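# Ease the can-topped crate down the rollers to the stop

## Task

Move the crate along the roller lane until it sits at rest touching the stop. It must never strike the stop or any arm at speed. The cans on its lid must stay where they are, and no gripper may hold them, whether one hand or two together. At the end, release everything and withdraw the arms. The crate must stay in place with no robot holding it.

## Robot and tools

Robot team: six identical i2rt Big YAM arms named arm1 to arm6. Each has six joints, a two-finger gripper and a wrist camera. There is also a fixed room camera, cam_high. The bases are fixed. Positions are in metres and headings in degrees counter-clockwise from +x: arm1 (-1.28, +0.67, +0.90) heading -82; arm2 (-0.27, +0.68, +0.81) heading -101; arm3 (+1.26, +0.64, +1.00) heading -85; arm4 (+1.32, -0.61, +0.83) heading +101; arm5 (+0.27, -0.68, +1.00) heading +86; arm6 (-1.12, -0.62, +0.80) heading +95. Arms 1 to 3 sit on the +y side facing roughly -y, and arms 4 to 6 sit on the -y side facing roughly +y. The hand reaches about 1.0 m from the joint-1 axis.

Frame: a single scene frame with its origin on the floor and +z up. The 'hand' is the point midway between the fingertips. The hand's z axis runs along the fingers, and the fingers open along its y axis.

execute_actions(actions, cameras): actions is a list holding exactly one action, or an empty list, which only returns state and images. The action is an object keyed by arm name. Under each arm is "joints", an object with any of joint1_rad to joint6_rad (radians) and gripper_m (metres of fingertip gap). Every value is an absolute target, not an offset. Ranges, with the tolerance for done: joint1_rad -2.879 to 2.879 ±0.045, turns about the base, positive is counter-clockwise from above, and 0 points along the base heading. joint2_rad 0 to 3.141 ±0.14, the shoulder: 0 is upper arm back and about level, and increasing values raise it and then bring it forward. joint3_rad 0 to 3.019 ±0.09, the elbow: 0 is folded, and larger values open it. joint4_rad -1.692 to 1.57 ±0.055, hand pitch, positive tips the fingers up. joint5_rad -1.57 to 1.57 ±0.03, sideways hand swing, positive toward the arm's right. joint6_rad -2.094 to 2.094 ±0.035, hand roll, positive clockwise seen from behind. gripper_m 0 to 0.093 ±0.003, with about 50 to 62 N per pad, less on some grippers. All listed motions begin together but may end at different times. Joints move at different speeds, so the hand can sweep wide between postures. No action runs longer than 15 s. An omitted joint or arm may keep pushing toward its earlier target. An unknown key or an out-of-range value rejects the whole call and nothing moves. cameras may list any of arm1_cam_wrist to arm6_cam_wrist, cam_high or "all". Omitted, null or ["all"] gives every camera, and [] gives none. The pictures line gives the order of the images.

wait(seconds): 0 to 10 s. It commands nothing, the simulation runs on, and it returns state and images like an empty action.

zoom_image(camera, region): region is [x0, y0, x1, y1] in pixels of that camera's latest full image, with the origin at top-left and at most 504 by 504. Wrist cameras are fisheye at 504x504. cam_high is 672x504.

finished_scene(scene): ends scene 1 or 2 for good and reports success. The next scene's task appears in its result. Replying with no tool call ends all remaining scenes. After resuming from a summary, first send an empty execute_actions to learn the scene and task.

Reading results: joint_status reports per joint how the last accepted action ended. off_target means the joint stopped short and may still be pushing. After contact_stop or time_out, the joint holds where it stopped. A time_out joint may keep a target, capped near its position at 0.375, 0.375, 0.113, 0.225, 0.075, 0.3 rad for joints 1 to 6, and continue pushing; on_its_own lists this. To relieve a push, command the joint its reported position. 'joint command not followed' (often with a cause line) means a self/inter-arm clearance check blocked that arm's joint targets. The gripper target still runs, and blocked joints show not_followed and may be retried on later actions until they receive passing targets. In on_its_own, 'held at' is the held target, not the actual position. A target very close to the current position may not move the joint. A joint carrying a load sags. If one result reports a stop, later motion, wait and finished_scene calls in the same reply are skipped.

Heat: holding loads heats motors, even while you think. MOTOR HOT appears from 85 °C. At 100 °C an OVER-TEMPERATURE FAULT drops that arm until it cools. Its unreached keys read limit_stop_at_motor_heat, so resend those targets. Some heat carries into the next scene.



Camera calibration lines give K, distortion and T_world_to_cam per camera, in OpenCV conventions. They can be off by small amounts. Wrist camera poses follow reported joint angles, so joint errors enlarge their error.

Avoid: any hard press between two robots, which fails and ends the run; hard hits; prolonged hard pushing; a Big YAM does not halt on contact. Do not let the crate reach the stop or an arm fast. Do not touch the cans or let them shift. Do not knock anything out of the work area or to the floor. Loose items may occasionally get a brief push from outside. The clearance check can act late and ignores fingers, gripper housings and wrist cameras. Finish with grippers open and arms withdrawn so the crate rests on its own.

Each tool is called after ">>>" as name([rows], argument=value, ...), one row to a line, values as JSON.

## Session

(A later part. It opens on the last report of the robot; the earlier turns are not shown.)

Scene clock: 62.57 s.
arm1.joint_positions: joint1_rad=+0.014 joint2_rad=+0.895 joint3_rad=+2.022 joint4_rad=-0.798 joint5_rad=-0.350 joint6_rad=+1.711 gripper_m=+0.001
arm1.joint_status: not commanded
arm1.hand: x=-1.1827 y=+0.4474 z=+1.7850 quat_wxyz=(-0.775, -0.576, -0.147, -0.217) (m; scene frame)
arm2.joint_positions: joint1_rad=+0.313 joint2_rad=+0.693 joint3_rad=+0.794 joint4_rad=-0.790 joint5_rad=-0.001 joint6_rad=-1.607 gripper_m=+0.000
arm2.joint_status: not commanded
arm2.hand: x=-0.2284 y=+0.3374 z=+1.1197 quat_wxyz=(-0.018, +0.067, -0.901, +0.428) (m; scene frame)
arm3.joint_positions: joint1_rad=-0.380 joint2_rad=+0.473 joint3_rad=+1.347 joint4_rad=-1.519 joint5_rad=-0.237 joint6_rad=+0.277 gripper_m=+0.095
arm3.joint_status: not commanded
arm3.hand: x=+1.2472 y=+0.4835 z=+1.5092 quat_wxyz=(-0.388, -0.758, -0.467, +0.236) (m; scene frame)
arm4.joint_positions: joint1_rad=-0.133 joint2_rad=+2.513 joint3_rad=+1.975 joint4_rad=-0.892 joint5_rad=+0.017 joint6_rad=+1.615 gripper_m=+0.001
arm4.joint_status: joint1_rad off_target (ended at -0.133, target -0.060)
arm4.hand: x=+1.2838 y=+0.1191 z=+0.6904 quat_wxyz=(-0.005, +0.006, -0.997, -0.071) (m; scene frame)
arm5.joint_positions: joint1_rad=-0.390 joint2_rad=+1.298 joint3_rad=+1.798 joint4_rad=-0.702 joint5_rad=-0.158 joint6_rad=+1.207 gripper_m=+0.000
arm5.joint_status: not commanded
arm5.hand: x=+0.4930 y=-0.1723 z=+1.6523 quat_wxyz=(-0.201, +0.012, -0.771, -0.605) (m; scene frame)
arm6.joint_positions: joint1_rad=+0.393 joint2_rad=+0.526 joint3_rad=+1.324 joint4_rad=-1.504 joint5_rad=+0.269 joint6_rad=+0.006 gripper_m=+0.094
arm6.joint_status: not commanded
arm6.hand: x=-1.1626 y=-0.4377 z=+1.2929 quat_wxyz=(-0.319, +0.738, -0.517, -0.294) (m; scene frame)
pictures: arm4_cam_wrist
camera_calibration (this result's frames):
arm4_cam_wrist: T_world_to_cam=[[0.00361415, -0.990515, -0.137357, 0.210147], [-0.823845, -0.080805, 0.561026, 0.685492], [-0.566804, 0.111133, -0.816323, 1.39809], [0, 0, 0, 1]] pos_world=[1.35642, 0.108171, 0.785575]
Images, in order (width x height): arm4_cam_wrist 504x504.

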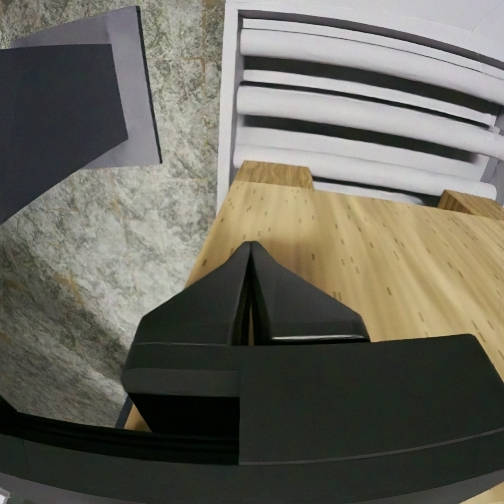

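About 0.16 m left.

>>> execute_actions([
  {"arm4":{"joints":{"joint1_rad":-0.16,"joint6_rad":1.5}}},
], cameras=[])

>>> execute_actions([
  {"arm4":{"joints":{"joint1_rad":-0.24,"joint6_rad":1.4}}},
], cameras=["arm4_cam_wrist"])

>>> execute_actions([
  {"arm4":{"joints":{"joint1_rad":-0.30}}},
], cameras=["arm4_cam_wrist"])

Scene clock: 64.63 s.
arm1.joint_positions: joint1_rad=+0.014 joint2_rad=+0.895 joint3_rad=+2.022 joint4_rad=-0.798 joint5_rad=-0.350 joint6_rad=+1.711 gripper_m=+0.001
arm1.joint_status: not commanded
arm1.hand: x=-1.1827 y=+0.4474 z=+1.7850 quat_wxyz=(-0.775, -0.576, -0.147, -0.217) (m; scene frame)
arm2.joint_positions: joint1_rad=+0.313 joint2_rad=+0.693 joint3_rad=+0.794 joint4_rad=-0.790 joint5_rad=-0.001 joint6_rad=-1.607 gripper_m=+0.000
arm2.joint_status: not commanded
arm2.hand: x=-0.2284 y=+0.3374 z=+1.1197 quat_wxyz=(-0.018, +0.067, -0.901, +0.428) (m; scene frame)
arm3.joint_positions: joint1_rad=-0.380 joint2_rad=+0.473 joint3_rad=+1.347 joint4_rad=-1.519 joint5_rad=-0.237 joint6_rad=+0.277 gripper_m=+0.095
arm3.joint_status: not commanded
arm3.hand: x=+1.2472 y=+0.4835 z=+1.5092 quat_wxyz=(-0.388, -0.758, -0.467, +0.236) (m; scene frame)
arm4.joint_positions: joint1_rad=-0.241 joint2_rad=+2.513 joint3_rad=+1.975 joint4_rad=-0.891 joint5_rad=+0.021 joint6_rad=+1.520 gripper_m=+0.001
arm4.joint_status: joint1_rad off_target (ended at -0.241, target -0.160); the others done
arm4.hand: x=+1.3639 y=+0.1193 z=+0.6904 quat_wxyz=(-0.014, -0.001, -0.997, -0.070) (m; scene frame)
arm5.joint_positions: joint1_rad=-0.390 joint2_rad=+1.298 joint3_rad=+1.798 joint4_rad=-0.702 joint5_rad=-0.158 joint6_rad=+1.207 gripper_m=+0.000
arm5.joint_status: not commanded
arm5.hand: x=+0.4930 y=-0.1723 z=+1.6523 quat_wxyz=(-0.201, +0.012, -0.771, -0.605) (m; scene frame)
arm6.joint_positions: joint1_rad=+0.393 joint2_rad=+0.526 joint3_rad=+1.324 joint4_rad=-1.504 joint5_rad=+0.269 joint6_rad=+0.006 gripper_m=+0.094
arm6.joint_status: not commanded
arm6.hand: x=-1.1626 y=-0.4377 z=+1.2929 quat_wxyz=(-0.319, +0.738, -0.517, -0.294) (m; scene frame)
pictures: none
No camera images: the call's "cameras" was empty. Leave "cameras" out to get every camera's image.

Scene clock: 66.20 s.
arm1.joint_positions: joint1_rad=+0.014 joint2_rad=+0.895 joint3_rad=+2.022 joint4_rad=-0.798 joint5_rad=-0.350 joint6_rad=+1.711 gripper_m=+0.001
arm1.joint_status: not commanded
arm1.hand: x=-1.1827 y=+0.4474 z=+1.7850 quat_wxyz=(-0.775, -0.576, -0.147, -0.217) (m; scene frame)
arm2.joint_positions: joint1_rad=+0.313 joint2_rad=+0.693 joint3_rad=+0.794 joint4_rad=-0.790 joint5_rad=-0.001 joint6_rad=-1.607 gripper_m=+0.000
arm2.joint_status: not commanded
arm2.hand: x=-0.2284 y=+0.3374 z=+1.1197 quat_wxyz=(-0.018, +0.067, -0.901, +0.428) (m; scene frame)
arm3.joint_positions: joint1_rad=-0.380 joint2_rad=+0.473 joint3_rad=+1.347 joint4_rad=-1.519 joint5_rad=-0.237 joint6_rad=+0.277 gripper_m=+0.095
arm3.joint_status: not commanded
arm3.hand: x=+1.2472 y=+0.4835 z=+1.5092 quat_wxyz=(-0.388, -0.758, -0.467, +0.236) (m; scene frame)
arm4.joint_positions: joint1_rad=-0.303 joint2_rad=+2.513 joint3_rad=+1.975 joint4_rad=-0.887 joint5_rad=+0.017 joint6_rad=+1.433 gripper_m=+0.001
arm4.joint_status: joint1_rad off_target (ended at -0.303, target -0.240); the others done
arm4.hand: x=+1.4081 y=+0.1165 z=+0.6906 quat_wxyz=(-0.018, +0.012, -0.997, -0.071) (m; scene frame)
arm5.joint_positions: joint1_rad=-0.390 joint2_rad=+1.298 joint3_rad=+1.798 joint4_rad=-0.702 joint5_rad=-0.158 joint6_rad=+1.207 gripper_m=+0.000
arm5.joint_status: not commanded
arm5.hand: x=+0.4930 y=-0.1723 z=+1.6523 quat_wxyz=(-0.201, +0.012, -0.771, -0.605) (m; scene frame)
arm6.joint_positions: joint1_rad=+0.393 joint2_rad=+0.526 joint3_rad=+1.324 joint4_rad=-1.504 joint5_rad=+0.269 joint6_rad=+0.006 gripper_m=+0.094
arm6.joint_status: not commanded
arm6.hand: x=-1.1626 y=-0.4377 z=+1.2929 quat_wxyz=(-0.319, +0.738, -0.517, -0.294) (m; scene frame)
pictures: arm4_cam_wrist
camera_calibration (this result's frames):
arm4_cam_wrist: T_world_to_cam=[[0.0170453, -0.990156, -0.138925, 0.189243], [-0.837711, -0.0899967, 0.538647, 0.823655], [-0.545848, 0.107198, -0.830999, 1.45012], [0, 0, 0, 1]] pos_world=[1.47831, 0.106057, 0.787682]
Images, in order (width x height): arm4_cam_wrist 504x504.

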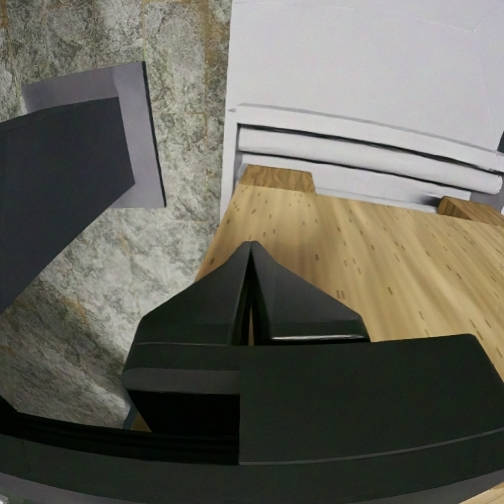

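Scene clock: 67.73 s.
arm1.joint_positions: joint1_rad=+0.014 joint2_rad=+0.895 joint3_rad=+2.022 joint4_rad=-0.798 joint5_rad=-0.350 joint6_rad=+1.711 gripper_m=+0.001
arm1.joint_status: not commanded
arm1.hand: x=-1.1827 y=+0.4474 z=+1.7850 quat_wxyz=(-0.775, -0.576, -0.147, -0.217) (m; scene frame)
arm2.joint_positions: joint1_rad=+0.313 joint2_rad=+0.693 joint3_rad=+0.794 joint4_rad=-0.790 joint5_rad=-0.001 joint6_rad=-1.607 gripper_m=+0.000
arm2.joint_status: not commanded
arm2.hand: x=-0.2284 y=+0.3374 z=+1.1197 quat_wxyz=(-0.018, +0.067, -0.901, +0.428) (m; scene frame)
arm3.joint_positions: joint1_rad=-0.380 joint2_rad=+0.473 joint3_rad=+1.347 joint4_rad=-1.519 joint5_rad=-0.237 joint6_rad=+0.277 gripper_m=+0.095
arm3.joint_status: not commanded
arm3.hand: x=+1.2472 y=+0.4835 z=+1.5092 quat_wxyz=(-0.388, -0.758, -0.467, +0.236) (m; scene frame)
arm4.joint_positions: joint1_rad=-0.363 joint2_rad=+2.513 joint3_rad=+1.975 joint4_rad=-0.883 joint5_rad=+0.017 joint6_rad=+1.427 gripper_m=+0.001
arm4.joint_status: joint1_rad off_target (ended at -0.363, target -0.300)
arm4.hand: x=+1.4522 y=+0.1109 z=+0.6907 quat_wxyz=(-0.020, -0.015, -0.997, -0.073) (m; scene frame)
arm5.joint_positions: joint1_rad=-0.390 joint2_rad=+1.298 joint3_rad=+1.798 joint4_rad=-0.702 joint5_rad=-0.158 joint6_rad=+1.207 gripper_m=+0.000
arm5.joint_status: not commanded
arm5.hand: x=+0.4930 y=-0.1723 z=+1.6523 quat_wxyz=(-0.201, +0.012, -0.771, -0.605) (m; scene frame)
arm6.joint_positions: joint1_rad=+0.393 joint2_rad=+0.526 joint3_rad=+1.324 joint4_rad=-1.504 joint5_rad=+0.269 joint6_rad=+0.006 gripper_m=+0.094
arm6.joint_status: not commanded
arm6.hand: x=-1.1626 y=-0.4377 z=+1.2929 quat_wxyz=(-0.319, +0.738, -0.517, -0.294) (m; scene frame)
pictures: arm4_cam_wrist
camera_calibration (this result's frames):
arm4_cam_wrist: T_world_to_cam=[[-0.0368234, -0.989116, -0.142453, 0.263492], [-0.842181, -0.0460185, 0.537228, 0.862577], [-0.537936, 0.139753, -0.83132, 1.46002], [0, 0, 0, 1]] pos_world=[1.52155, 0.0962758, 0.787876]
Images, in order (width x height): arm4_cam_wrist 504x504.

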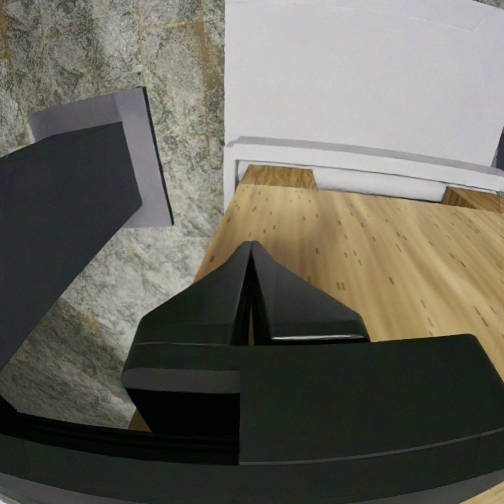

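>>> execute_actions([
  {"arm4":{"joints":{"joint1_rad":-0.36}}},
], cameras=["arm4_cam_wrist"])

>>> execute_actions([
  {"arm4":{"joints":{"joint1_rad":-0.65,"joint2_rad":1.6}}},
], cameras=["cam_high","arm3_cam_wrist"])

Scene clock: 69.07 s.
arm1.joint_positions: joint1_rad=+0.014 joint2_rad=+0.895 joint3_rad=+2.022 joint4_rad=-0.798 joint5_rad=-0.350 joint6_rad=+1.711 gripper_m=+0.001
arm1.joint_status: not commanded
arm1.hand: x=-1.1827 y=+0.4474 z=+1.7850 quat_wxyz=(-0.775, -0.576, -0.147, -0.217) (m; scene frame)
arm2.joint_positions: joint1_rad=+0.313 joint2_rad=+0.693 joint3_rad=+0.794 joint4_rad=-0.790 joint5_rad=-0.001 joint6_rad=-1.607 gripper_m=+0.000
arm2.joint_status: not commanded
arm2.hand: x=-0.2284 y=+0.3374 z=+1.1197 quat_wxyz=(-0.018, +0.067, -0.901, +0.428) (m; scene frame)
arm3.joint_positions: joint1_rad=-0.380 joint2_rad=+0.473 joint3_rad=+1.347 joint4_rad=-1.519 joint5_rad=-0.237 joint6_rad=+0.277 gripper_m=+0.095
arm3.joint_status: not commanded
arm3.hand: x=+1.2472 y=+0.4835 z=+1.5092 quat_wxyz=(-0.388, -0.758, -0.467, +0.236) (m; scene frame)
arm4.joint_positions: joint1_rad=-0.388 joint2_rad=+2.513 joint3_rad=+1.975 joint4_rad=-0.883 joint5_rad=+0.007 joint6_rad=+1.418 gripper_m=+0.001
arm4.joint_status: all done
arm4.hand: x=+1.4681 y=+0.1078 z=+0.6907 quat_wxyz=(-0.017, -0.023, -0.997, -0.073) (m; scene frame)
arm5.joint_positions: joint1_rad=-0.390 joint2_rad=+1.298 joint3_rad=+1.798 joint4_rad=-0.702 joint5_rad=-0.158 joint6_rad=+1.207 gripper_m=+0.000
arm5.joint_status: not commanded
arm5.hand: x=+0.4930 y=-0.1723 z=+1.6523 quat_wxyz=(-0.201, +0.012, -0.771, -0.605) (m; scene frame)
arm6.joint_positions: joint1_rad=+0.393 joint2_rad=+0.526 joint3_rad=+1.324 joint4_rad=-1.504 joint5_rad=+0.269 joint6_rad=+0.006 gripper_m=+0.094
arm6.joint_status: not commanded
arm6.hand: x=-1.1626 y=-0.4377 z=+1.2929 quat_wxyz=(-0.319, +0.738, -0.517, -0.294) (m; scene frame)
pictures: arm4_cam_wrist
camera_calibration (this result's frames):
arm4_cam_wrist: T_world_to_cam=[[-0.0517352, -0.988295, -0.143516, 0.283598], [-0.838245, -0.0351401, 0.544161, 0.864096], [-0.542834, 0.148454, -0.826615, 1.47198], [0, 0, 0, 1]] pos_world=[1.53804, 0.0921218, 0.787255]
Images, in order (width x height): arm4_cam_wrist 504x504.

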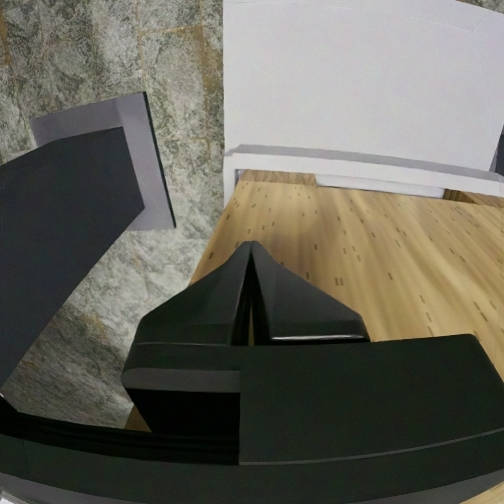

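Scene clock: 71.00 s.
arm1.joint_positions: joint1_rad=+0.014 joint2_rad=+0.895 joint3_rad=+2.022 joint4_rad=-0.798 joint5_rad=-0.350 joint6_rad=+1.711 gripper_m=+0.001
arm1.joint_status: not commanded
arm1.hand: x=-1.1827 y=+0.4474 z=+1.7850 quat_wxyz=(-0.775, -0.576, -0.147, -0.217) (m; scene frame)
arm2.joint_positions: joint1_rad=+0.313 joint2_rad=+0.693 joint3_rad=+0.794 joint4_rad=-0.790 joint5_rad=-0.001 joint6_rad=-1.607 gripper_m=+0.000
arm2.joint_status: not commanded
arm2.hand: x=-0.2284 y=+0.3374 z=+1.1197 quat_wxyz=(-0.018, +0.067, -0.901, +0.428) (m; scene frame)
arm3.joint_positions: joint1_rad=-0.380 joint2_rad=+0.473 joint3_rad=+1.347 joint4_rad=-1.519 joint5_rad=-0.237 joint6_rad=+0.277 gripper_m=+0.095
arm3.joint_status: not commanded
arm3.hand: x=+1.2472 y=+0.4835 z=+1.5092 quat_wxyz=(-0.388, -0.758, -0.467, +0.236) (m; scene frame)
arm4.joint_positions: joint1_rad=-0.639 joint2_rad=+1.608 joint3_rad=+1.993 joint4_rad=-0.882 joint5_rad=+0.001 joint6_rad=+1.407 gripper_m=+0.001
arm4.joint_status: all done
arm4.hand: x=+1.6157 y=-0.0035 z=+1.3635 quat_wxyz=(-0.155, -0.123, -0.851, -0.487) (m; scene frame)
arm5.joint_positions: joint1_rad=-0.390 joint2_rad=+1.298 joint3_rad=+1.798 joint4_rad=-0.702 joint5_rad=-0.158 joint6_rad=+1.207 gripper_m=+0.000
arm5.joint_status: not commanded
arm5.hand: x=+0.4930 y=-0.1723 z=+1.6523 quat_wxyz=(-0.201, +0.012, -0.771, -0.605) (m; scene frame)
arm6.joint_positions: joint1_rad=+0.393 joint2_rad=+0.526 joint3_rad=+1.324 joint4_rad=-1.504 joint5_rad=+0.269 joint6_rad=+0.006 gripper_m=+0.094
arm6.joint_status: not commanded
arm6.hand: x=-1.1626 y=-0.4377 z=+1.2929 quat_wxyz=(-0.319, +0.738, -0.517, -0.294) (m; scene frame)
pictures: arm3_cam_wrist, cam_high
camera_calibration (this result's frames):
arm3_cam_wrist: T_world_to_cam=[[-0.892659, 0.268764, -0.361837, 1.5238], [0.366304, 0.900353, -0.234917, -0.532265], [0.262644, -0.342243, -0.902157, 1.32217], [0, 0, 0, 1]] pos_world=[1.20794, 0.522189, 1.61913]
Images, in order (width x height): arm3_cam_wrist 504x504, cam_high 672x504.

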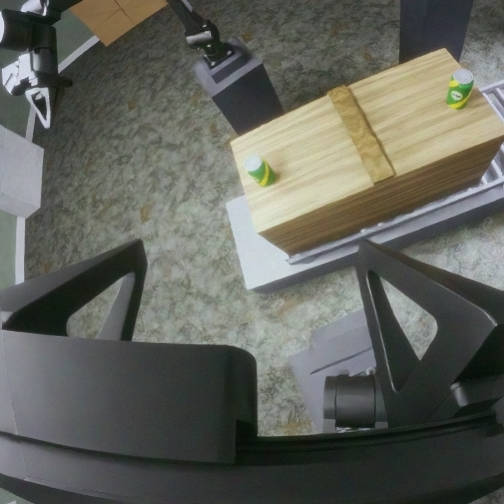

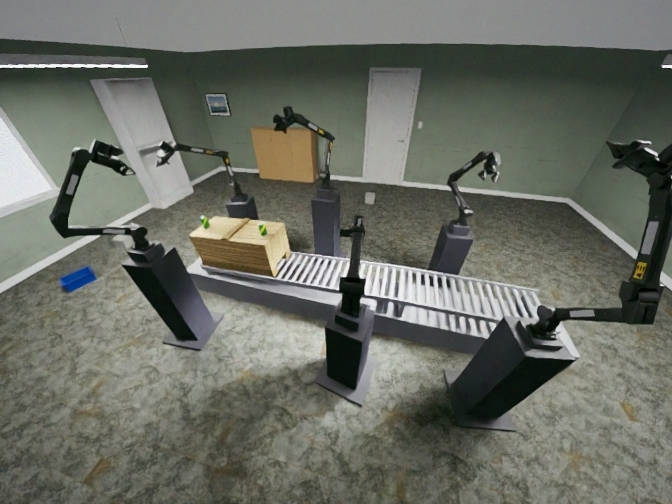

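>>> finished_scene(scene=2)

The scene is finished: the task was done.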